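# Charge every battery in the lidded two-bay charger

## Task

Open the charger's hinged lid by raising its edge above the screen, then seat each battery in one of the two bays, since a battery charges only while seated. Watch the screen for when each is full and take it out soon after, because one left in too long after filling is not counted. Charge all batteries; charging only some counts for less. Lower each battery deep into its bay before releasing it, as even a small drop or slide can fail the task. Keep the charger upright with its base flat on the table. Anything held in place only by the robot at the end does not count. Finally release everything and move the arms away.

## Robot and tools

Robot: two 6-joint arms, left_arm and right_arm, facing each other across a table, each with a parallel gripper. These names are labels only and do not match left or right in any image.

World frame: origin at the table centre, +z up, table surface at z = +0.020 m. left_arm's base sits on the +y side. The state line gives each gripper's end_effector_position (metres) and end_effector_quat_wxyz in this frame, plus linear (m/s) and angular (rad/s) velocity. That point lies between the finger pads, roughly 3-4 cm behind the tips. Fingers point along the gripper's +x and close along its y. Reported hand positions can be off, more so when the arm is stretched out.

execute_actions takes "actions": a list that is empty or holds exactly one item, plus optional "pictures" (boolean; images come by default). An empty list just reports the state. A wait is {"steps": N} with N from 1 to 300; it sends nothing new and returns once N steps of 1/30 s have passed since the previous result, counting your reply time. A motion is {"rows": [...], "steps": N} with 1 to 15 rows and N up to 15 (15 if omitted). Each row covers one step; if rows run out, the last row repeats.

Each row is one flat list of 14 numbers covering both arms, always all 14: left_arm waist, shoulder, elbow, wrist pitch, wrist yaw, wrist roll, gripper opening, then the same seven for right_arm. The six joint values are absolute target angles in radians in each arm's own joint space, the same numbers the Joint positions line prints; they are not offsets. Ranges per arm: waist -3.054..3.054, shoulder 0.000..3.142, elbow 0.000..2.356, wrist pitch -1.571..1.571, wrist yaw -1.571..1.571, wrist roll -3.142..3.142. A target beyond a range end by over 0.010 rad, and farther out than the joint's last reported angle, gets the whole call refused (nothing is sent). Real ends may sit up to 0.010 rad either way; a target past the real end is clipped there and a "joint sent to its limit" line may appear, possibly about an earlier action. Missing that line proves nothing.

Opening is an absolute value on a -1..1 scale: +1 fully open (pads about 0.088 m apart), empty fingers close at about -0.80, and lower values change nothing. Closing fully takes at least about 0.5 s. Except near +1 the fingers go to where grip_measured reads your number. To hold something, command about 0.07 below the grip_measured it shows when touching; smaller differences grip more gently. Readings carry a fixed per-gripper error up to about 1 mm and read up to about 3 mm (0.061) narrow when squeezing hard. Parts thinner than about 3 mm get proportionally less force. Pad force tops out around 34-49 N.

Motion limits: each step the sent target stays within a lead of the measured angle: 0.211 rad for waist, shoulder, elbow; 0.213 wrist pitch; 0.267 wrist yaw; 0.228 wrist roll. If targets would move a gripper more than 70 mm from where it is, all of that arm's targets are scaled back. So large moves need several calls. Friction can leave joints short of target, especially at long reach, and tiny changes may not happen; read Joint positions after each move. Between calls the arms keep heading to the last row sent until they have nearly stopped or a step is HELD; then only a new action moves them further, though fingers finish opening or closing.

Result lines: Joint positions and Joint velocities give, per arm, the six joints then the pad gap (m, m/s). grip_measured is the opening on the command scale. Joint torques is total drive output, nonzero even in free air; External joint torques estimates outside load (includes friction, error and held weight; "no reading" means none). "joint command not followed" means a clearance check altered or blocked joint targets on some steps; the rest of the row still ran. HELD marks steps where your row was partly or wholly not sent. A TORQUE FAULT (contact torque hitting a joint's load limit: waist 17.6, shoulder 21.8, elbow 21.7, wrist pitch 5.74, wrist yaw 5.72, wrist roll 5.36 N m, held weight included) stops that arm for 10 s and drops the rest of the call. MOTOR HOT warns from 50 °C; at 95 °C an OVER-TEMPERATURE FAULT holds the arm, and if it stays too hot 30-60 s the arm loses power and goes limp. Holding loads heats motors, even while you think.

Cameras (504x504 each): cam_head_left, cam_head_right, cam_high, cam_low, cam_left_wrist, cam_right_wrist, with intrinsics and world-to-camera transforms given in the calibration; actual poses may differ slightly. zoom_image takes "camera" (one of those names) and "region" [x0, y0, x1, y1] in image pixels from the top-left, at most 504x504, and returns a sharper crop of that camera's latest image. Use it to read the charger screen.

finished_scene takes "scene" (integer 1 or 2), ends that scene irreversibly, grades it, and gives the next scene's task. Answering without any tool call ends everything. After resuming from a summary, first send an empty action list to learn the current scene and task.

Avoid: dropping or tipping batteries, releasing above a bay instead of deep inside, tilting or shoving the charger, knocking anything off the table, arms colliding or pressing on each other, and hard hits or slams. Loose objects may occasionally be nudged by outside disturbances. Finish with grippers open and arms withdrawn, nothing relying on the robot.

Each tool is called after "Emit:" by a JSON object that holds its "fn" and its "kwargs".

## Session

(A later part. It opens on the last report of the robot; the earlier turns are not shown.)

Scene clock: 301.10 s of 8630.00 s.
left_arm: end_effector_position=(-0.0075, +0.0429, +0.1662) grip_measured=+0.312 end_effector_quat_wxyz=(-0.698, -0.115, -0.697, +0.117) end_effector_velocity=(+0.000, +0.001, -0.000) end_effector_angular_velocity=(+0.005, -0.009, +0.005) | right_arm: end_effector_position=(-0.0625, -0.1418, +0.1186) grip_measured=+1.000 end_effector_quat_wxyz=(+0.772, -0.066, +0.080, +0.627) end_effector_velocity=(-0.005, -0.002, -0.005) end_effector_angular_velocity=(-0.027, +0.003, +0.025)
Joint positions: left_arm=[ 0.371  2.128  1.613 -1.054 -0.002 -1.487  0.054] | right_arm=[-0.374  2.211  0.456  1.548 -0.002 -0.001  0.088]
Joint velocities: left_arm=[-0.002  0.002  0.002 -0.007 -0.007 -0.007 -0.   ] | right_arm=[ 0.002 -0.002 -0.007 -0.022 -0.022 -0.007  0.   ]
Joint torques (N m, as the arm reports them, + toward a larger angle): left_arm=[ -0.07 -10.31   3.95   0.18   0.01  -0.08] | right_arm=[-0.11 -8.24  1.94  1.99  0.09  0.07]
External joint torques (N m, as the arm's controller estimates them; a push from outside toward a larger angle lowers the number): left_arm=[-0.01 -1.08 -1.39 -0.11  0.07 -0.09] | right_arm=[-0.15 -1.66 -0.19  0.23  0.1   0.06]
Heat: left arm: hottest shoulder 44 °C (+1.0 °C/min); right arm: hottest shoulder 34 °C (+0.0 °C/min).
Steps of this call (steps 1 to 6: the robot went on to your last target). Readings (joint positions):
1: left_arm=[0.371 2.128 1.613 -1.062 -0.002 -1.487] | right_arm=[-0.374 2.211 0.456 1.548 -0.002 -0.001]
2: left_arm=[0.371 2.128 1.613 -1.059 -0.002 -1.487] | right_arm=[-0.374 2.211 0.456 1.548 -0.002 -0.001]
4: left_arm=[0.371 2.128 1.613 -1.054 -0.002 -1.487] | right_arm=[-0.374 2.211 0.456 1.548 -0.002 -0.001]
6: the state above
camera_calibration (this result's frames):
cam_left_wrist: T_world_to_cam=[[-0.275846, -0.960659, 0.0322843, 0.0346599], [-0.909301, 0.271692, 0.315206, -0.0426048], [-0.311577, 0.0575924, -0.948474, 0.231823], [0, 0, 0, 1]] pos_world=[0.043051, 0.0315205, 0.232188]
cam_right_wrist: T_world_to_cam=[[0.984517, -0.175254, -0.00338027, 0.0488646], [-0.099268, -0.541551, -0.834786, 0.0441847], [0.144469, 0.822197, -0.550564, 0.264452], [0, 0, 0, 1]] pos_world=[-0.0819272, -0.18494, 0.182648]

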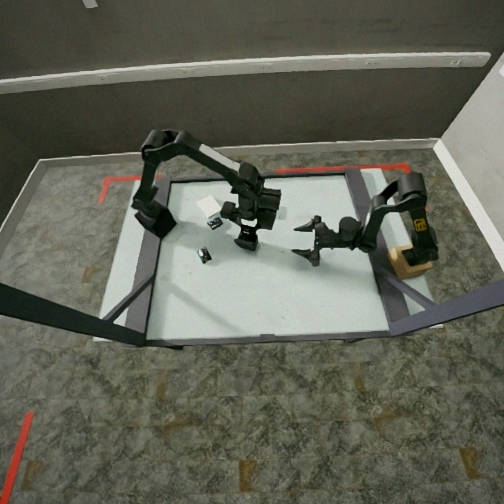

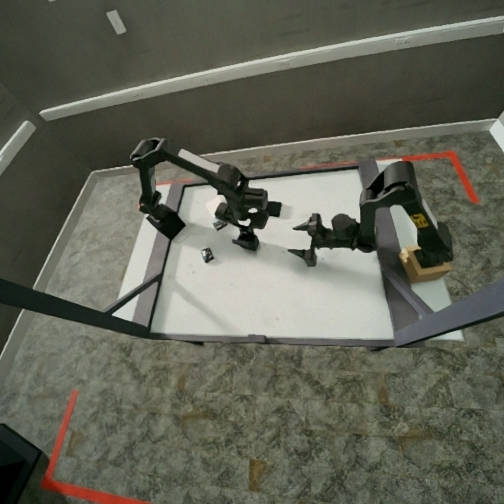

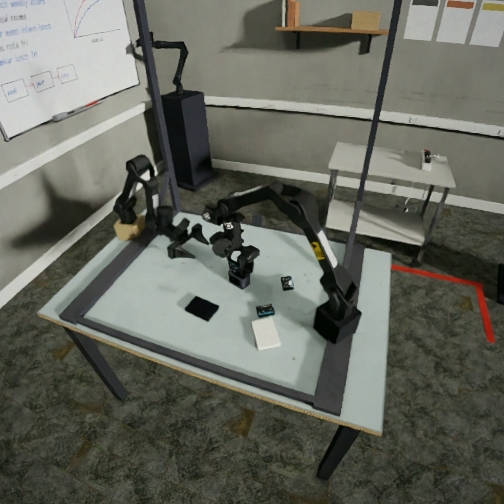

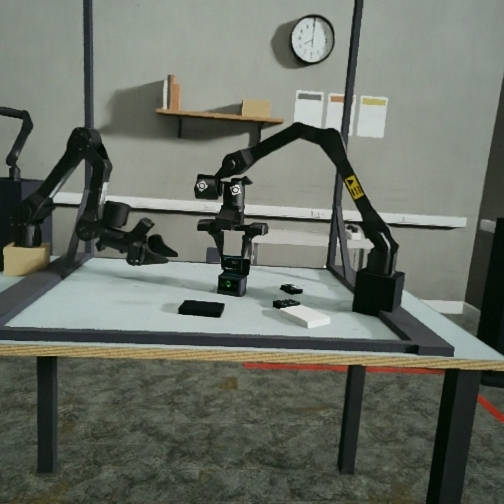

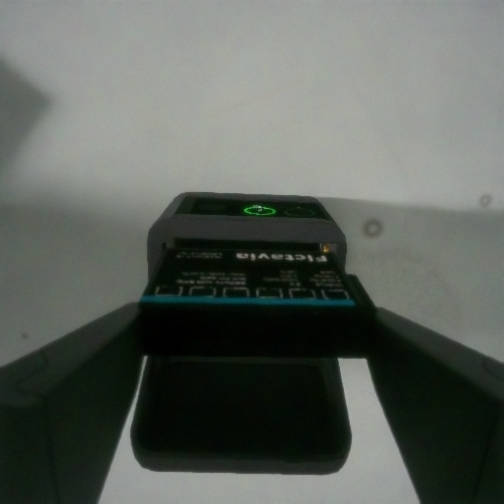

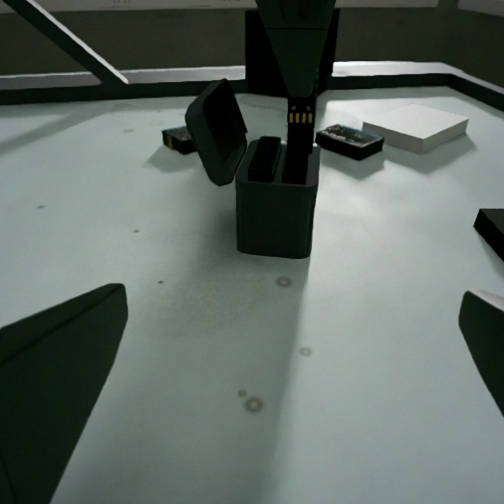

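Emit:
{"fn": "execute_actions", "kwargs": {"actions": [{"rows":[[0.362,2.138,1.603,-1.044,0,-1.493,0.245,-0.375,2.2,0.45,1.55,0,0,1],[0.362,2.141,1.597,-1.036,0,-1.493,0.245,-0.375,2.2,0.45,1.55,0,0,1],[0.362,2.144,1.591,-1.028,0,-1.493,0.245,-0.375,2.2,0.45,1.55,0,0,1],[0.362,2.147,1.585,-1.018,0,-1.493,0.245,-0.375,2.2,0.45,1.55,0,0,1],[0.362,2.149,1.58,-1.01,0,-1.493,0.245,-0.375,2.2,0.45,1.55,0,0,1]],"steps":15}]}}

Emit:
{"fn": "zoom_image", "kwargs": {"camera": "cam_right_wrist", "region": [215, 60, 355, 200]}}

Emit:
{"fn": "zoom_image", "kwargs": {"camera": "cam_left_wrist", "region": [130, 180, 380, 320]}}

Scene clock: 305.37 s of 8630.00 s.
left_arm: end_effector_position=(-0.0100, +0.0432, +0.1557) grip_measured=+0.312 end_effector_quat_wxyz=(-0.698, -0.115, -0.697, +0.119) end_effector_velocity=(+0.004, +0.006, -0.001) end_effector_angular_velocity=(+0.021, -0.028, +0.005) | right_arm: end_effector_position=(-0.0625, -0.1418, +0.1186) grip_measured=+1.000 end_effector_quat_wxyz=(+0.772, -0.066, +0.080, +0.627) end_effector_velocity=(-0.002, -0.000, -0.001) end_effector_angular_velocity=(-0.011, -0.018, +0.014)
Joint positions: left_arm=[ 0.365  2.138  1.585 -1.012 -0.002 -1.489  0.054] | right_arm=[-0.374  2.211  0.456  1.548 -0.002 -0.001  0.088]
Joint velocities: left_arm=[-0.002 -0.002 -0.007 -0.022 -0.022 -0.007 -0.   ] | right_arm=[ 0.002 -0.002 -0.002 -0.007 -0.007 -0.022  0.   ]
Joint torques (N m, as the arm reports them, + toward a larger angle): left_arm=[-0.29 -9.31  3.74  0.21  0.03 -0.07] | right_arm=[-0.11 -8.25  1.94  1.99  0.09  0.07]
External joint torques (N m, as the arm's controller estimates them; a push from outside toward a larger angle lowers the number): left_arm=[-0.31 -0.09 -1.48 -0.03  0.1  -0.07] | right_arm=[-0.13 -1.67 -0.19  0.23  0.09  0.06]
Heat: left arm: hottest shoulder 44 °C (+1.0 °C/min); right arm: hottest shoulder 34 °C (+0.0 °C/min).
Steps of this call (steps 1 to 30: the robot went on to your last target; steps 31 to 113: nothing new was sent; steps 114 to 128: all 15 steps of this action). Readings (joint positions):
114: left_arm=[0.371 2.128 1.612 -1.052 -0.002 -1.487] | right_arm=[-0.374 2.211 0.456 1.548 -0.002 -0.001]
115: left_arm=[0.370 2.128 1.610 -1.049 -0.002 -1.488] | right_arm=[-0.374 2.211 0.456 1.548 -0.002 -0.001]
117: left_arm=[0.368 2.128 1.603 -1.036 -0.002 -1.488] | right_arm=[-0.374 2.211 0.456 1.548 -0.002 -0.001]
121: left_arm=[0.365 2.134 1.589 -1.018 -0.002 -1.489] | right_arm=[-0.374 2.211 0.456 1.548 -0.002 -0.001]
128: the state above
camera_calibration (this result's frames):
cam_left_wrist: T_world_to_cam=[[-0.279107, -0.959567, 0.0364822, 0.033901], [-0.908032, 0.276095, 0.315039, -0.0417814], [-0.312374, 0.0548027, -0.948377, 0.22122], [0, 0, 0, 1]] pos_world=[0.0406266, 0.0319424, 0.221726]
cam_right_wrist: T_world_to_cam=[[0.984517, -0.175254, -0.00338027, 0.0488646], [-0.099268, -0.541551, -0.834786, 0.0441847], [0.144469, 0.822197, -0.550564, 0.264452], [0, 0, 0, 1]] pos_world=[-0.0819272, -0.18494, 0.182648]

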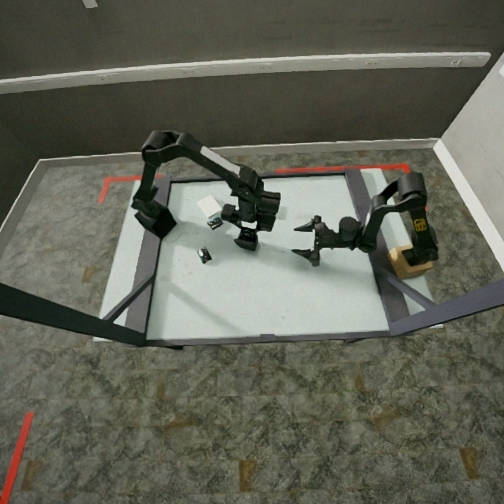

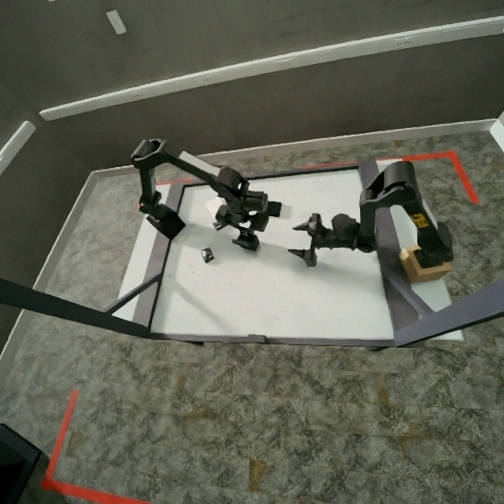

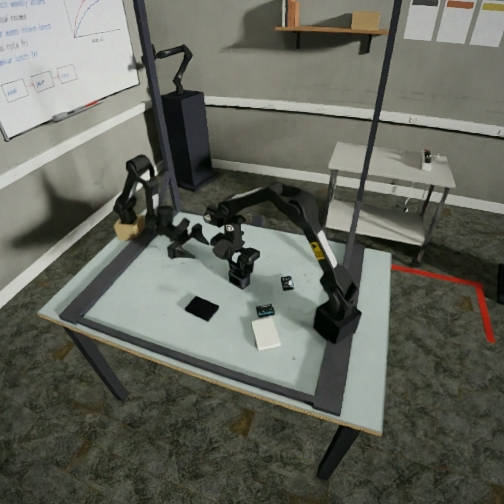

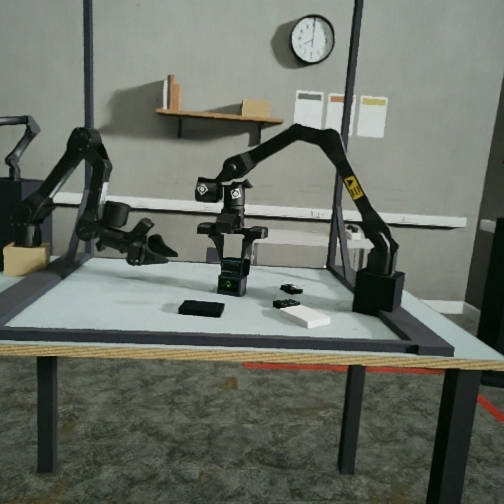

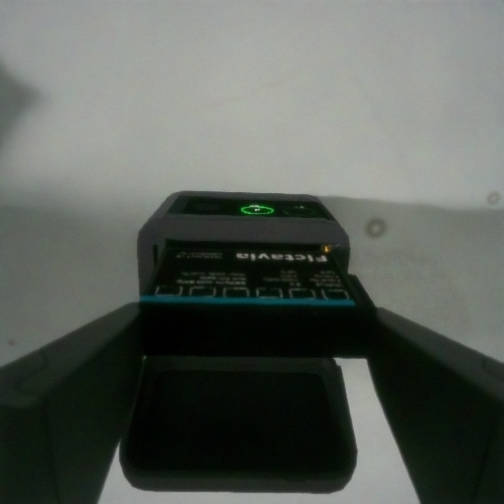

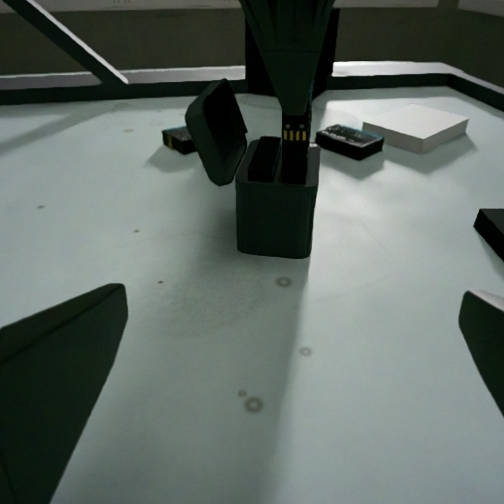

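Region (215, 60, 355, 200) of cam_right_wrist's 504x504 image, scaled by 3.600, with more detail than that image has.

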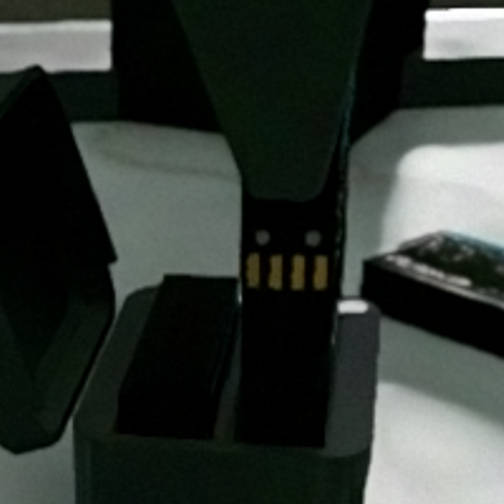

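Region (130, 180, 380, 320) of cam_left_wrist's 504x504 image, scaled by 2.016, with more detail than that image has; it fills the top 282 rows of this view, and the rest is white.

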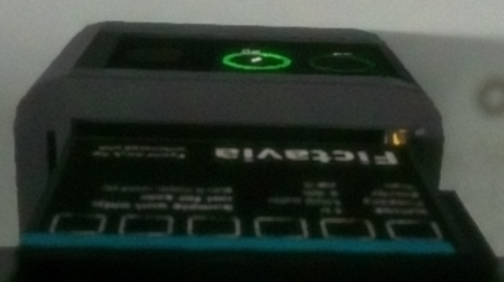

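Emit:
{"fn": "execute_actions", "kwargs": {"actions": [{"rows":[[0.3695,2.149,1.58,-1.01,0,-1.493,0.245,-0.375,2.2,0.45,1.55,0,0,1],[0.3695,2.149,1.58,-1.01,0,-1.493,0.245,-0.375,2.2,0.45,1.55,0,0,1],[0.3695,2.149,1.58,-1.01,0,-1.493,0.245,-0.375,2.2,0.45,1.55,0,0,1],[0.3695,2.149,1.58,-1.01,0,-1.493,0.245,-0.375,2.2,0.45,1.55,0,0,1],[0.3695,2.152,1.575,-1.003,0,-1.493,0.245,-0.375,2.2,0.45,1.55,0,0,1],[0.3695,2.155,1.57,-0.995,0,-1.493,0.245,-0.375,2.2,0.45,1.55,0,0,1],[0.3695,2.158,1.564,-0.986,0,-1.493,0.245,-0.375,2.2,0.45,1.55,0,0,1],[0.3695,2.161,1.558,-0.977,0,-1.493,0.245,-0.375,2.2,0.45,1.55,0,0,1],[0.3695,2.164,1.553,-0.969,0,-1.493,0.245,-0.375,2.2,0.45,1.55,0,0,1],[0.3695,2.167,1.548,-0.96,0,-1.493,0.245,-0.375,2.2,0.45,1.55,0,0,1]],"steps":15}]}}

Emit:
{"fn": "zoom_image", "kwargs": {"camera": "cam_right_wrist", "region": [215, 60, 355, 200]}}

Scene clock: 309.67 s of 8630.00 s.
left_arm: end_effector_position=(-0.0099, +0.0428, +0.1421) grip_measured=+0.312 end_effector_quat_wxyz=(-0.697, -0.114, -0.698, +0.119) end_effector_velocity=(+0.004, +0.006, -0.012) end_effector_angular_velocity=(+0.025, -0.029, +0.020) | right_arm: end_effector_position=(-0.0625, -0.1418, +0.1186) grip_measured=+1.000 end_effector_quat_wxyz=(+0.772, -0.066, +0.080, +0.627) end_effector_velocity=(-0.002, -0.001, -0.003) end_effector_angular_velocity=(-0.016, -0.017, +0.014)
Joint positions: left_arm=[ 0.366  2.155  1.555 -0.963  0.001 -1.49   0.054] | right_arm=[-0.374  2.211  0.456  1.548 -0.002 -0.001  0.088]
Joint velocities: left_arm=[-0.002  0.017 -0.022  0.007 -0.022 -0.022 -0.   ] | right_arm=[ 0.002  0.002 -0.002 -0.007 -0.007 -0.022  0.   ]
Joint torques (N m, as the arm reports them, + toward a larger angle): left_arm=[ 0.31 -9.6   3.68  0.18 -0.1  -0.04] | right_arm=[-0.11 -8.25  1.95  1.99  0.09  0.07]
External joint torques (N m, as the arm's controller estimates them; a push from outside toward a larger angle lowers the number): left_arm=[ 0.29  0.05 -1.74 -0.09 -0.04 -0.04] | right_arm=[-0.15 -1.7  -0.17  0.24  0.1   0.06]
Heat: left arm: hottest shoulder 44 °C (+2.0 °C/min); right arm: hottest shoulder 34 °C (+0.0 °C/min).
Steps of this call (steps 1 to 15: the robot went on to your last target; steps 16 to 114: nothing new was sent; steps 115 to 129: all 15 steps of this action). Readings (joint positions):
115: left_arm=[0.365 2.138 1.585 -1.012 -0.002 -1.490] | right_arm=[-0.374 2.211 0.456 1.548 -0.002 -0.001]
116: left_arm=[0.365 2.138 1.585 -1.012 -0.002 -1.490] | right_arm=[-0.374 2.211 0.456 1.548 -0.002 -0.001]
118: left_arm=[0.365 2.138 1.585 -1.012 -0.002 -1.490] | right_arm=[-0.374 2.211 0.456 1.548 -0.002 -0.001]
122: left_arm=[0.366 2.140 1.576 -0.995 -0.002 -1.490] | right_arm=[-0.374 2.211 0.456 1.548 -0.002 -0.001]
129: the state above
camera_calibration (this result's frames):
cam_left_wrist: T_world_to_cam=[[-0.277168, -0.960051, 0.0384833, 0.0338486], [-0.907465, 0.274727, 0.317855, -0.0376605], [-0.315729, 0.0531768, -0.947358, 0.208223], [0, 0, 0, 1]] pos_world=[0.0409481, 0.0317702, 0.207929]
cam_right_wrist: T_world_to_cam=[[0.984517, -0.175254, -0.00338027, 0.0488646], [-0.099268, -0.541551, -0.834786, 0.0441847], [0.144469, 0.822197, -0.550564, 0.264452], [0, 0, 0, 1]] pos_world=[-0.0819272, -0.18494, 0.182648]

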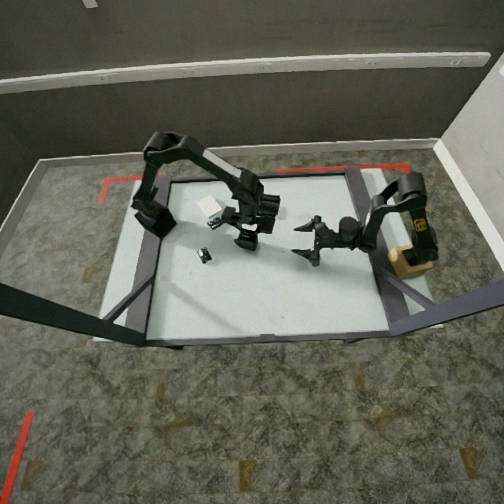

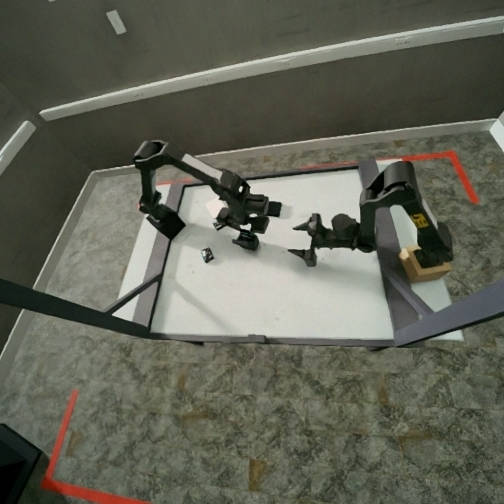

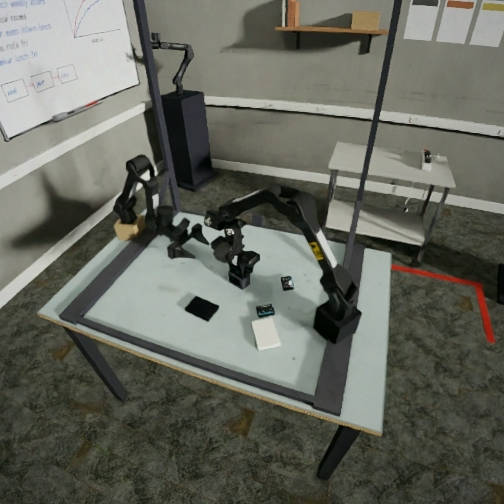

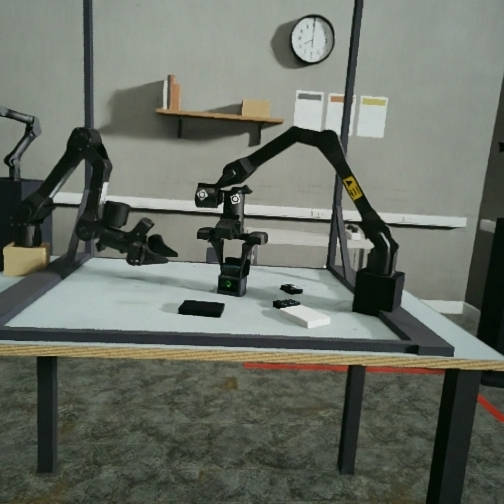

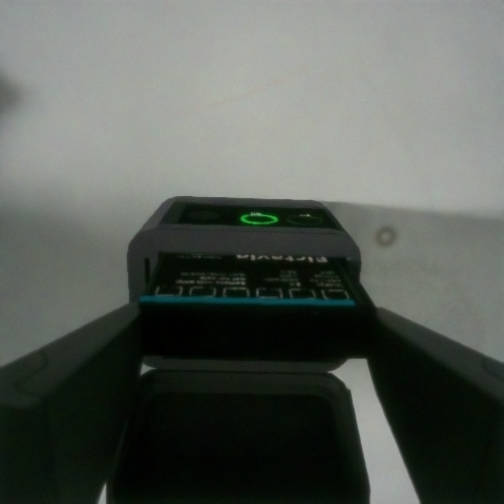

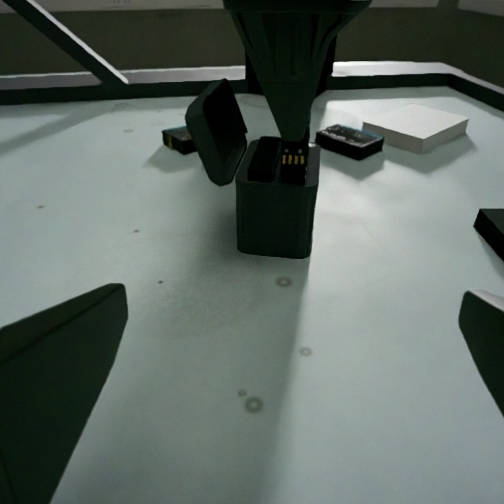

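Region (215, 60, 355, 200) of cam_right_wrist's 504x504 image, scaled by 3.600, with more detail than that image has.

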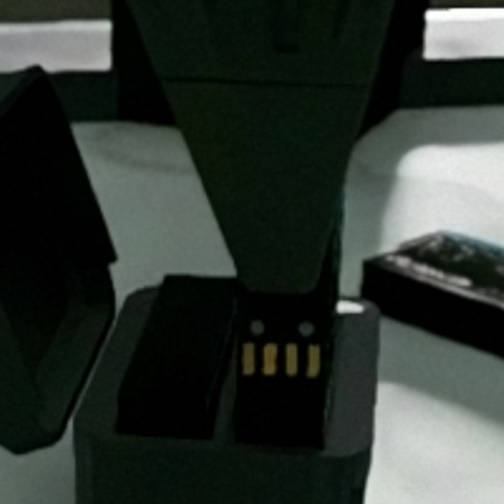

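Entering. Continue.

Emit:
{"fn": "execute_actions", "kwargs": {"actions": [{"rows":[[0.368,2.17,1.543,-0.952,0,-1.493,0.245,-0.375,2.2,0.45,1.55,0,0,1],[0.368,2.173,1.538,-0.944,0,-1.493,0.245,-0.375,2.2,0.45,1.55,0,0,1],[0.368,2.176,1.534,-0.936,0,-1.493,0.245,-0.375,2.2,0.45,1.55,0,0,1],[0.368,2.179,1.529,-0.928,0,-1.493,0.245,-0.375,2.2,0.45,1.55,0,0,1],[0.368,2.182,1.524,-0.92,0,-1.493,0.245,-0.375,2.2,0.45,1.55,0,0,1],[0.368,2.185,1.52,-0.912,0,-1.493,0.245,-0.375,2.2,0.45,1.55,0,0,1],[0.368,2.188,1.515,-0.904,0,-1.493,0.245,-0.375,2.2,0.45,1.55,0,0,1],[0.368,2.191,1.51,-0.896,0,-1.493,0.245,-0.375,2.2,0.45,1.55,0,0,1],[0.368,2.194,1.506,-0.888,0,-1.493,0.245,-0.375,2.2,0.45,1.55,0,0,1],[0.368,2.197,1.502,-0.881,0,-1.493,0.245,-0.375,2.2,0.45,1.55,0,0,1],[0.368,2.2,1.498,-0.874,0,-1.493,0.245,-0.375,2.2,0.45,1.55,0,0,1],[0.368,2.203,1.494,-0.867,0,-1.493,0.245,-0.375,2.2,0.45,1.55,0,0,1],[0.368,2.205,1.491,-0.861,0,-1.493,0.245,-0.375,2.2,0.45,1.55,0,0,1]],"steps":15}], "pictures": false}}

Emit:
{"fn": "execute_actions", "kwargs": {"actions": [{"steps":8}]}}

Emit:
{"fn": "zoom_image", "kwargs": {"camera": "cam_right_wrist", "region": [215, 90, 335, 210]}}

Scene clock: 314.53 s of 8630.00 s.
left_arm: end_effector_position=(-0.0096, +0.0427, +0.1172) grip_measured=+0.312 end_effector_quat_wxyz=(-0.697, -0.111, -0.698, +0.121) end_effector_velocity=(-0.002, +0.002, -0.029) end_effector_angular_velocity=(+0.004, +0.007, +0.019) | right_arm: end_effector_position=(-0.0625, -0.1418, +0.1186) grip_measured=+1.000 end_effector_quat_wxyz=(+0.772, -0.066, +0.080, +0.627) end_effector_velocity=(+0.002, -0.001, -0.001) end_effector_angular_velocity=(-0.009, -0.007, -0.008)
Joint positions: left_arm=[ 0.367  2.188  1.501 -0.869  0.    -1.49   0.054] | right_arm=[-0.374  2.211  0.456  1.548 -0.002 -0.001  0.088]
Joint velocities: left_arm=[-0.002  0.046 -0.051  0.095  0.007 -0.022 -0.   ] | right_arm=[-0.002 -0.002 -0.002 -0.007  0.007 -0.007  0.   ]
Joint torques (N m, as the arm reports them, + toward a larger angle): left_arm=[ 0.09 -9.11  3.29  0.19 -0.08 -0.04] | right_arm=[-0.11 -8.25  1.94  1.99  0.09  0.07]
External joint torques (N m, as the arm's controller estimates them; a push from outside toward a larger angle lowers the number): left_arm=[ 0.1   0.46 -1.87 -0.09 -0.02 -0.04] | right_arm=[-0.07 -1.61 -0.22  0.21  0.08  0.06]
Heat: left arm: hottest shoulder 44 °C (+2.0 °C/min); right arm: hottest shoulder 34 °C (+0.0 °C/min).
Steps of this call (steps 1 to 15: the robot went on to your last target; steps 16 to 131: nothing new was sent; steps 132 to 146: all 15 steps of this action). Readings (joint positions):
132: left_arm=[0.366 2.155 1.553 -0.961 0.001 -1.490] | right_arm=[-0.374 2.211 0.456 1.548 -0.002 -0.001]
133: left_arm=[0.366 2.155 1.551 -0.957 0.001 -1.490] | right_arm=[-0.374 2.211 0.456 1.548 -0.002 -0.001]
135: left_arm=[0.366 2.157 1.545 -0.945 0.001 -1.490] | right_arm=[-0.374 2.211 0.456 1.548 -0.002 -0.001]
139: left_arm=[0.366 2.168 1.527 -0.918 0.001 -1.490] | right_arm=[-0.374 2.211 0.456 1.548 -0.002 -0.001]
146: the state above

Scene clock: 314.80 s of 8630.00 s.
left_arm: end_effector_position=(-0.0096, +0.0428, +0.1154) grip_measured=+0.312 end_effector_quat_wxyz=(-0.697, -0.111, -0.698, +0.122) end_effector_velocity=(+0.003, +0.003, +0.001) end_effector_angular_velocity=(+0.002, -0.023, +0.005) | right_arm: end_effector_position=(-0.0625, -0.1418, +0.1186) grip_measured=+1.000 end_effector_quat_wxyz=(+0.772, -0.066, +0.080, +0.627) end_effector_velocity=(+0.002, +0.000, -0.000) end_effector_angular_velocity=(-0.004, -0.008, -0.008)
Joint positions: left_arm=[ 0.367  2.19   1.497 -0.863  0.    -1.49   0.054] | right_arm=[-0.374  2.211  0.456  1.548 -0.002 -0.001  0.088]
Joint velocities: left_arm=[-0.002 -0.007 -0.007 -0.007 -0.022 -0.007  0.   ] | right_arm=[-0.002 -0.002  0.002 -0.007  0.007 -0.007  0.   ]
Joint torques (N m, as the arm reports them, + toward a larger angle): left_arm=[ 0.19 -8.98  3.31  0.26 -0.06 -0.05] | right_arm=[-0.11 -8.24  1.94  1.99  0.09  0.07]
External joint torques (N m, as the arm's controller estimates them; a push from outside toward a larger angle lowers the number): left_arm=[ 0.18  0.41 -1.74 -0.02  0.   -0.05] | right_arm=[-0.09 -1.64 -0.22  0.22  0.08  0.06]
Heat: left arm: hottest shoulder 44 °C (+2.0 °C/min); right arm: hottest shoulder 34 °C (+0.0 °C/min).
Steps of this call (steps 1 to 8: the robot went on to your last target). Readings (joint positions):
1: left_arm=[0.367 2.189 1.500 -0.867 0.000 -1.490] | right_arm=[-0.374 2.211 0.456 1.548 -0.002 -0.001]
2: left_arm=[0.367 2.190 1.499 -0.865 0.000 -1.490] | right_arm=[-0.374 2.211 0.456 1.548 -0.002 -0.001]
4: left_arm=[0.367 2.190 1.498 -0.864 0.000 -1.490] | right_arm=[-0.374 2.211 0.456 1.548 -0.002 -0.001]
8: the state above
camera_calibration (this result's frames):
cam_left_wrist: T_world_to_cam=[[-0.276383, -0.959961, 0.0456978, 0.0340733], [-0.907343, 0.276315, 0.316827, -0.0288689], [-0.316768, 0.0461017, -0.947382, 0.183312], [0, 0, 0, 1]] pos_world=[0.0412907, 0.0322349, 0.181256]
cam_right_wrist: T_world_to_cam=[[0.984517, -0.175254, -0.00338027, 0.0488646], [-0.099268, -0.541551, -0.834786, 0.0441847], [0.144469, 0.822197, -0.550564, 0.264452], [0, 0, 0, 1]] pos_world=[-0.0819272, -0.18494, 0.182648]

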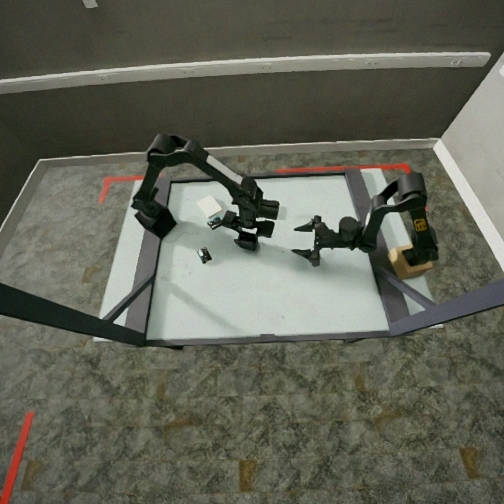

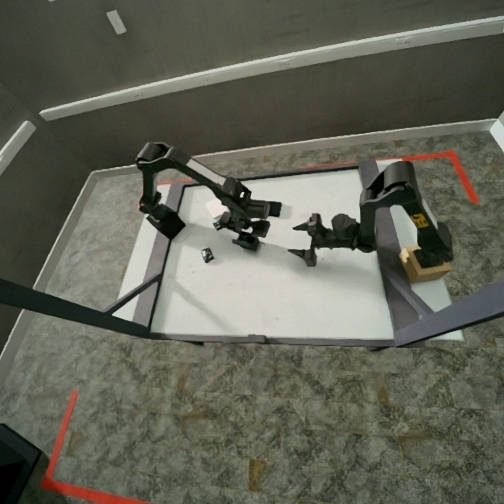

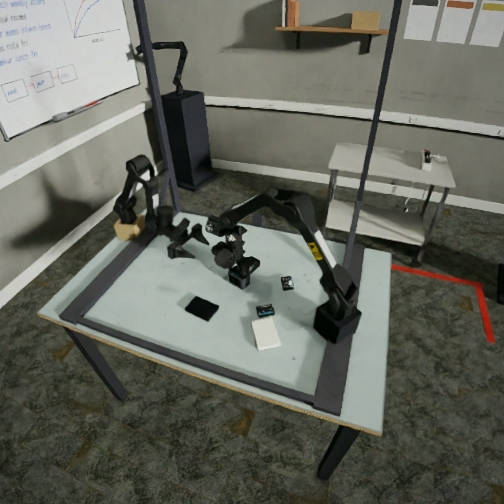

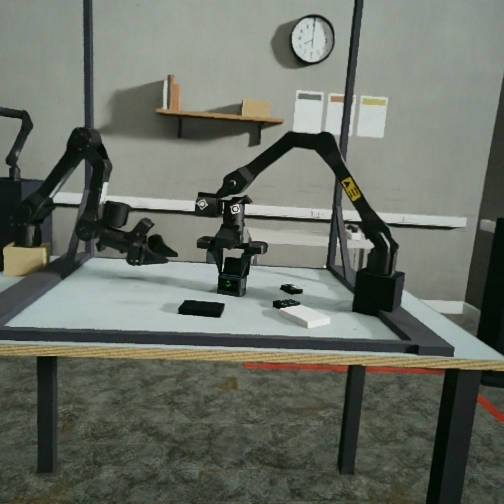

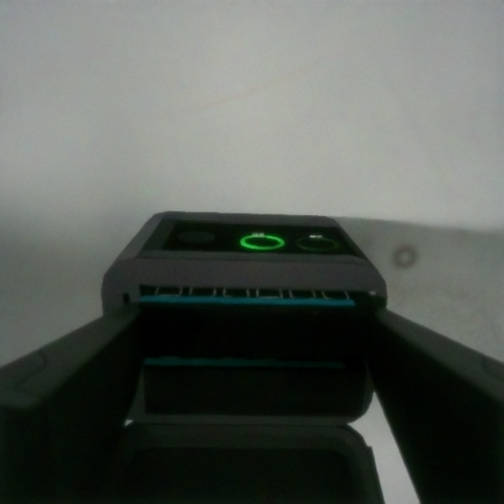

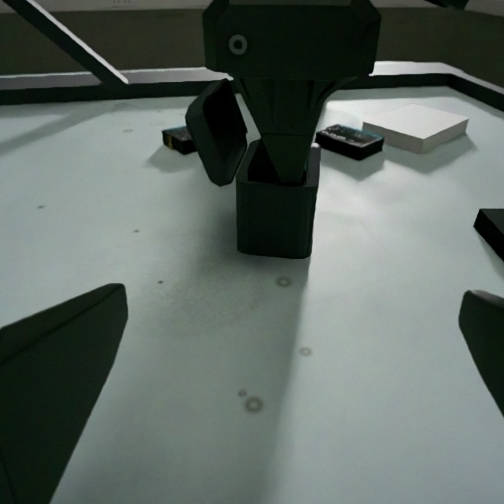

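Region (215, 90, 335, 210) of cam_right_wrist's 504x504 image, scaled by 4.200, with more detail than that image has.

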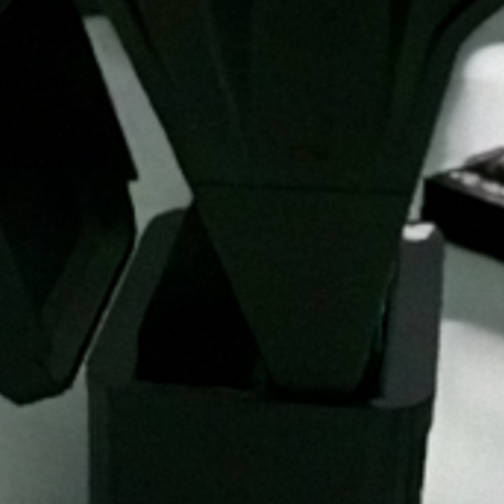

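Emit:
{"fn": "execute_actions", "kwargs": {"actions": [{"rows":[[0.368,2.207,1.489,-0.858,0,-1.493,0.245,-0.375,2.2,0.45,1.55,0,0,1],[0.368,2.208,1.488,-0.857,0,-1.493,0.245,-0.375,2.2,0.45,1.55,0,0,1],[0.368,2.208,1.488,-0.857,0,-1.493,0.245,-0.375,2.2,0.45,1.55,0,0,1],[0.368,2.208,1.488,-0.857,0,-1.493,0.245,-0.375,2.2,0.45,1.55,0,0,1],[0.368,2.208,1.488,-0.857,0,-1.493,0.245,-0.375,2.2,0.45,1.55,0,0,1],[0.368,2.208,1.488,-0.857,0,-1.493,0.27,-0.375,2.2,0.45,1.55,0,0,1],[0.368,2.208,1.488,-0.857,0,-1.493,0.29,-0.375,2.2,0.45,1.55,0,0,1],[0.368,2.208,1.488,-0.857,0,-1.493,0.31,-0.375,2.2,0.45,1.55,0,0,1],[0.368,2.208,1.488,-0.857,0,-1.493,0.33,-0.375,2.2,0.45,1.55,0,0,1],[0.368,2.208,1.488,-0.857,0,-1.493,0.35,-0.375,2.2,0.45,1.55,0,0,1],[0.368,2.208,1.488,-0.857,0,-1.493,0.37,-0.375,2.2,0.45,1.55,0,0,1],[0.368,2.208,1.488,-0.857,0,-1.493,0.4,-0.375,2.2,0.45,1.55,0,0,1],[0.368,2.208,1.488,-0.857,0,-1.493,0.43,-0.375,2.2,0.45,1.55,0,0,1],[0.368,2.208,1.488,-0.857,0,-1.493,0.46,-0.375,2.2,0.45,1.55,0,0,1]],"steps":15}], "pictures": false}}

Emit:
{"fn": "execute_actions", "kwargs": {"actions": [{"rows":[[0.368,2.18,1.495,-0.865,0,-1.493,0.46,-0.375,2.2,0.45,1.55,0,0,1],[0.368,2.172,1.505,-0.88,0,-1.493,0.46,-0.375,2.2,0.45,1.55,0,0,1],[0.368,2.165,1.515,-0.895,0,-1.493,0.46,-0.375,2.2,0.45,1.55,0,0,1],[0.368,2.158,1.525,-0.91,0,-1.493,0.46,-0.375,2.2,0.45,1.55,0,0,1],[0.368,2.151,1.535,-0.925,0,-1.493,0.46,-0.375,2.2,0.45,1.55,0,0,1],[0.368,2.144,1.545,-0.94,0,-1.493,0.46,-0.375,2.2,0.45,1.55,0,0,1],[0.39,2.14,1.55,-0.95,0,-1.47,0.46,-0.375,2.2,0.45,1.55,0,0,1],[0.42,2.14,1.55,-0.95,0,-1.44,0.46,-0.375,2.2,0.45,1.55,0,0,1],[0.45,2.14,1.55,-0.95,0,-1.41,0.46,-0.375,2.2,0.45,1.55,0,0,1],[0.48,2.14,1.55,-0.95,0,-1.38,0.46,-0.375,2.2,0.45,1.55,0,0,1],[0.5,2.14,1.55,-0.95,0,-1.36,0.46,-0.375,2.2,0.45,1.55,0,0,1]],"steps":15}], "pictures": false}}

Emit:
{"fn": "execute_actions", "kwargs": {"actions": [{"steps":6}]}}

Emit:
{"fn": "zoom_image", "kwargs": {"camera": "cam_left_wrist", "region": [150, 300, 350, 460]}}

Scene clock: 323.07 s of 8630.00 s.
left_arm: end_effector_position=(-0.0095, +0.0430, +0.1145) grip_measured=+0.415 end_effector_quat_wxyz=(-0.697, -0.111, -0.698, +0.122) end_effector_velocity=(+0.000, +0.001, -0.001) end_effector_angular_velocity=(-0.001, +0.008, +0.010) | right_arm: end_effector_position=(-0.0625, -0.1418, +0.1186) grip_measured=+1.000 end_effector_quat_wxyz=(+0.772, -0.066, +0.080, +0.627) end_effector_velocity=(+0.006, -0.002, -0.001) end_effector_angular_velocity=(-0.013, -0.024, -0.024)
Joint positions: left_arm=[ 0.367  2.191  1.495 -0.859 -0.    -1.49   0.059] | right_arm=[-0.374  2.211  0.456  1.548 -0.002 -0.001  0.088]
Joint velocities: left_arm=[ 0.002 -0.002 -0.007  0.007  0.007 -0.007  0.023] | right_arm=[-0.007 -0.002 -0.002 -0.007  0.022 -0.022  0.   ]
Joint torques (N m, as the arm reports them, + toward a larger angle): left_arm=[ 0.08 -8.74  3.31  0.29 -0.04 -0.03] | right_arm=[-0.12 -8.24  1.93  1.99  0.09  0.07]
External joint torques (N m, as the arm's controller estimates them; a push from outside toward a larger angle lowers the number): left_arm=[ 0.04  0.62 -1.76 -0.01  0.02 -0.03] | right_arm=[-0.11 -1.66 -0.2   0.23  0.09  0.06]
Heat: left arm: hottest shoulder 43 °C (+1.0 °C/min); right arm: hottest shoulder 34 °C (+0.0 °C/min).
Steps of this call (steps 1 to 15: the robot went on to your last target; steps 16 to 233: nothing new was sent; steps 234 to 248: all 15 steps of this action). Readings (joint positions):
234: left_arm=[0.367 2.190 1.497 -0.862 0.000 -1.490] | right_arm=[-0.374 2.211 0.456 1.548 -0.002 -0.001]
235: left_arm=[0.367 2.190 1.496 -0.861 0.000 -1.490] | right_arm=[-0.374 2.211 0.456 1.548 -0.002 -0.001]
237: left_arm=[0.367 2.190 1.495 -0.861 -0.000 -1.490] | right_arm=[-0.374 2.211 0.456 1.548 -0.002 -0.001]
241: left_arm=[0.367 2.190 1.495 -0.860 -0.000 -1.490] | right_arm=[-0.374 2.211 0.456 1.548 -0.002 -0.001]
248: the state above

Scene clock: 323.57 s of 8630.00 s.
left_arm: end_effector_position=(+0.0442, +0.0319, +0.1411) grip_measured=+0.457 end_effector_quat_wxyz=(-0.700, -0.103, -0.697, +0.116) end_effector_velocity=(+0.108, +0.001, +0.001) end_effector_angular_velocity=(+0.060, -0.017, +0.137) | right_arm: end_effector_position=(-0.0625, -0.1418, +0.1186) grip_measured=+1.000 end_effector_quat_wxyz=(+0.772, -0.066, +0.080, +0.627) end_effector_velocity=(-0.001, -0.002, +0.001) end_effector_angular_velocity=(+0.002, -0.003, +0.016)
Joint positions: left_arm=[ 0.502  2.152  1.546 -0.946 -0.003 -1.375  0.061] | right_arm=[-0.374  2.211  0.456  1.548 -0.002 -0.001  0.088]
Joint velocities: left_arm=[ 0.261 -0.002  0.002 -0.066 -0.007  0.125  0.   ] | right_arm=[-0.007 -0.002 -0.007  0.007 -0.022 -0.007  0.   ]
Joint torques (N m, as the arm reports them, + toward a larger angle): left_arm=[ -2.25 -12.03   4.72   0.1    0.     0.18] | right_arm=[-0.1  -8.24  1.93  1.99  0.09  0.07]
External joint torques (N m, as the arm's controller estimates them; a push from outside toward a larger angle lowers the number): left_arm=[-0.09 -2.71 -0.48 -0.2  -0.1   0.16] | right_arm=[-0.07 -1.61 -0.2   0.21  0.08  0.06]
Heat: left arm: hottest shoulder 43 °C (+1.0 °C/min); right arm: hottest shoulder 34 °C (+0.0 °C/min).
Steps of this call (steps 1 to 15: all 15 steps of this action). Readings (joint positions):
1: left_arm=[0.367 2.191 1.495 -0.859 -0.000 -1.490] | right_arm=[-0.374 2.211 0.456 1.548 -0.002 -0.001]
2: left_arm=[0.367 2.191 1.495 -0.862 -0.000 -1.490] | right_arm=[-0.374 2.211 0.456 1.548 -0.002 -0.001]
4: left_arm=[0.367 2.190 1.502 -0.878 -0.000 -1.490] | right_arm=[-0.374 2.211 0.456 1.548 -0.002 -0.001]
8: left_arm=[0.372 2.175 1.527 -0.928 0.001 -1.479] | right_arm=[-0.374 2.211 0.456 1.548 -0.002 -0.001]
15: the state above

Scene clock: 323.77 s of 8630.00 s.
left_arm: end_effector_position=(+0.0445, +0.0323, +0.1411) grip_measured=+0.457 end_effector_quat_wxyz=(-0.699, -0.107, -0.697, +0.118) end_effector_velocity=(-0.015, +0.003, +0.002) end_effector_angular_velocity=(+0.002, -0.007, -0.034) | right_arm: end_effector_position=(-0.0625, -0.1418, +0.1186) grip_measured=+1.000 end_effector_quat_wxyz=(+0.772, -0.066, +0.080, +0.627) end_effector_velocity=(-0.004, +0.003, +0.005) end_effector_angular_velocity=(+0.016, -0.006, +0.025)
Joint positions: left_arm=[ 0.503  2.152  1.546 -0.949 -0.002 -1.364  0.061] | right_arm=[-0.374  2.211  0.456  1.548 -0.002 -0.001  0.088]
Joint velocities: left_arm=[-0.042 -0.007 -0.002 -0.007 -0.007 -0.007 -0.   ] | right_arm=[ 0.002 -0.007  0.002  0.007 -0.022 -0.007  0.   ]
Joint torques (N m, as the arm reports them, + toward a larger angle): left_arm=[ -0.06 -12.01   4.83   0.13  -0.03   0.12] | right_arm=[-0.12 -8.24  1.94  1.99  0.09  0.07]
External joint torques (N m, as the arm's controller estimates them; a push from outside toward a larger angle lowers the number): left_arm=[-0.26 -2.6  -0.46 -0.17  0.05  0.12] | right_arm=[-0.15 -1.53 -0.27  0.19  0.09  0.06]
Heat: left arm: hottest shoulder 43 °C (+1.0 °C/min); right arm: hottest shoulder 34 °C (+0.0 °C/min).
Steps of this call (steps 1 to 6: the robot went on to your last target). Readings (joint positions):
1: left_arm=[0.508 2.152 1.546 -0.948 -0.003 -1.372] | right_arm=[-0.374 2.211 0.456 1.548 -0.002 -0.001]
2: left_arm=[0.509 2.152 1.546 -0.949 -0.003 -1.369] | right_arm=[-0.374 2.211 0.456 1.548 -0.002 -0.001]
4: left_arm=[0.506 2.152 1.546 -0.949 -0.003 -1.366] | right_arm=[-0.374 2.211 0.456 1.548 -0.002 -0.001]
6: the state above
camera_calibration (this result's frames):
cam_left_wrist: T_world_to_cam=[[-0.266618, -0.962708, 0.0459177, 0.037427], [-0.911431, 0.267335, 0.312771, 0.0160239], [-0.313382, 0.0415395, -0.948718, 0.225493], [0, 0, 0, 1]] pos_world=[0.0952488, 0.0223806, 0.207199]
cam_right_wrist: T_world_to_cam=[[0.984517, -0.175254, -0.00338027, 0.0488646], [-0.099268, -0.541551, -0.834786, 0.0441847], [0.144469, 0.822197, -0.550564, 0.264452], [0, 0, 0, 1]] pos_world=[-0.0819272, -0.18494, 0.182648]

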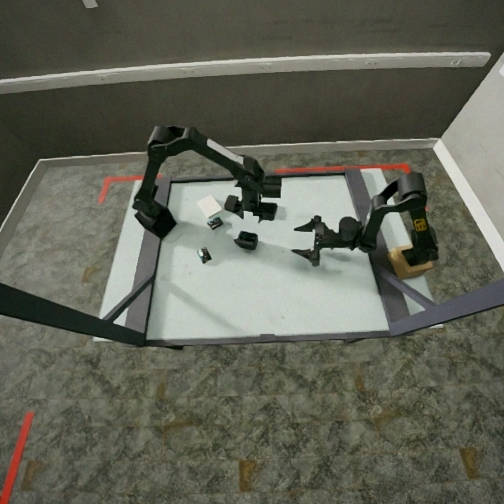

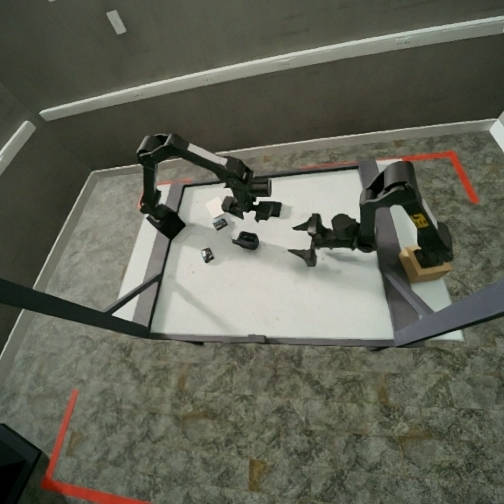

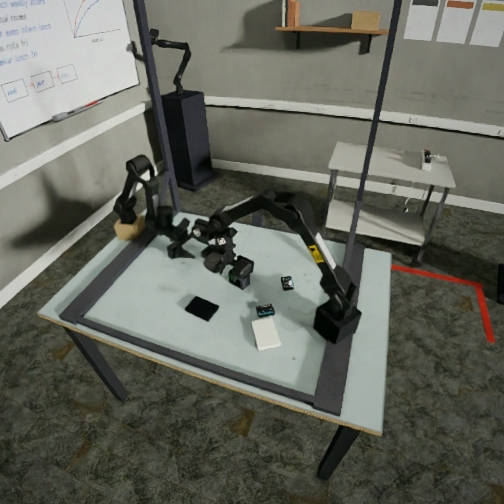

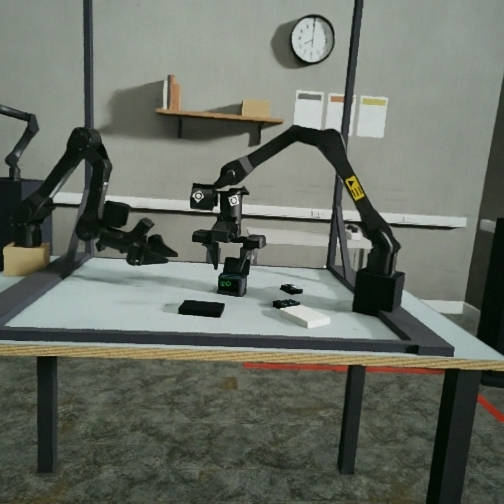

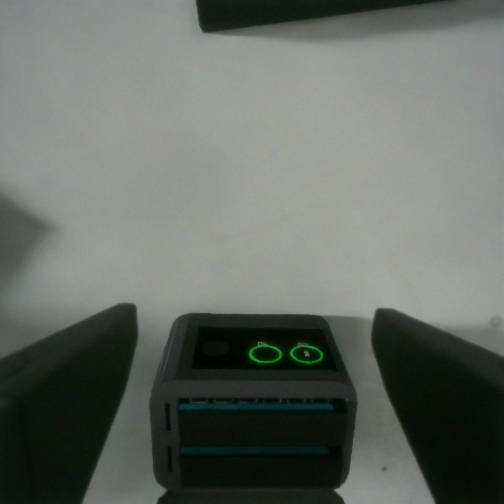

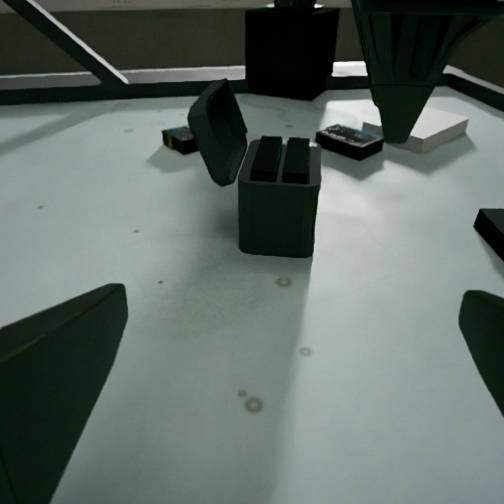

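Region (150, 300, 350, 460) of cam_left_wrist's 504x504 image, scaled by 2.520, with more detail than that image has; it fills the top 403 rows of this view, and the rest is white.

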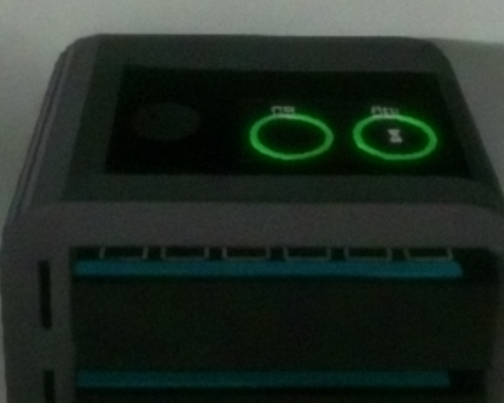

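Emit:
{"fn": "zoom_image", "kwargs": {"camera": "cam_left_wrist", "region": [245, 335, 325, 365]}}

Region (245, 335, 325, 365) of cam_left_wrist's 504x504 image, scaled by 6.300, with more detail than that image has; it fills the top 189 rows of this view, and the rest is white.

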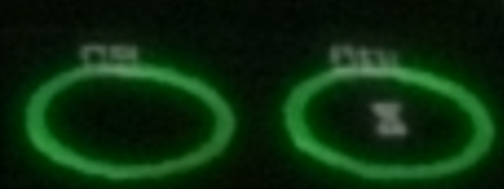

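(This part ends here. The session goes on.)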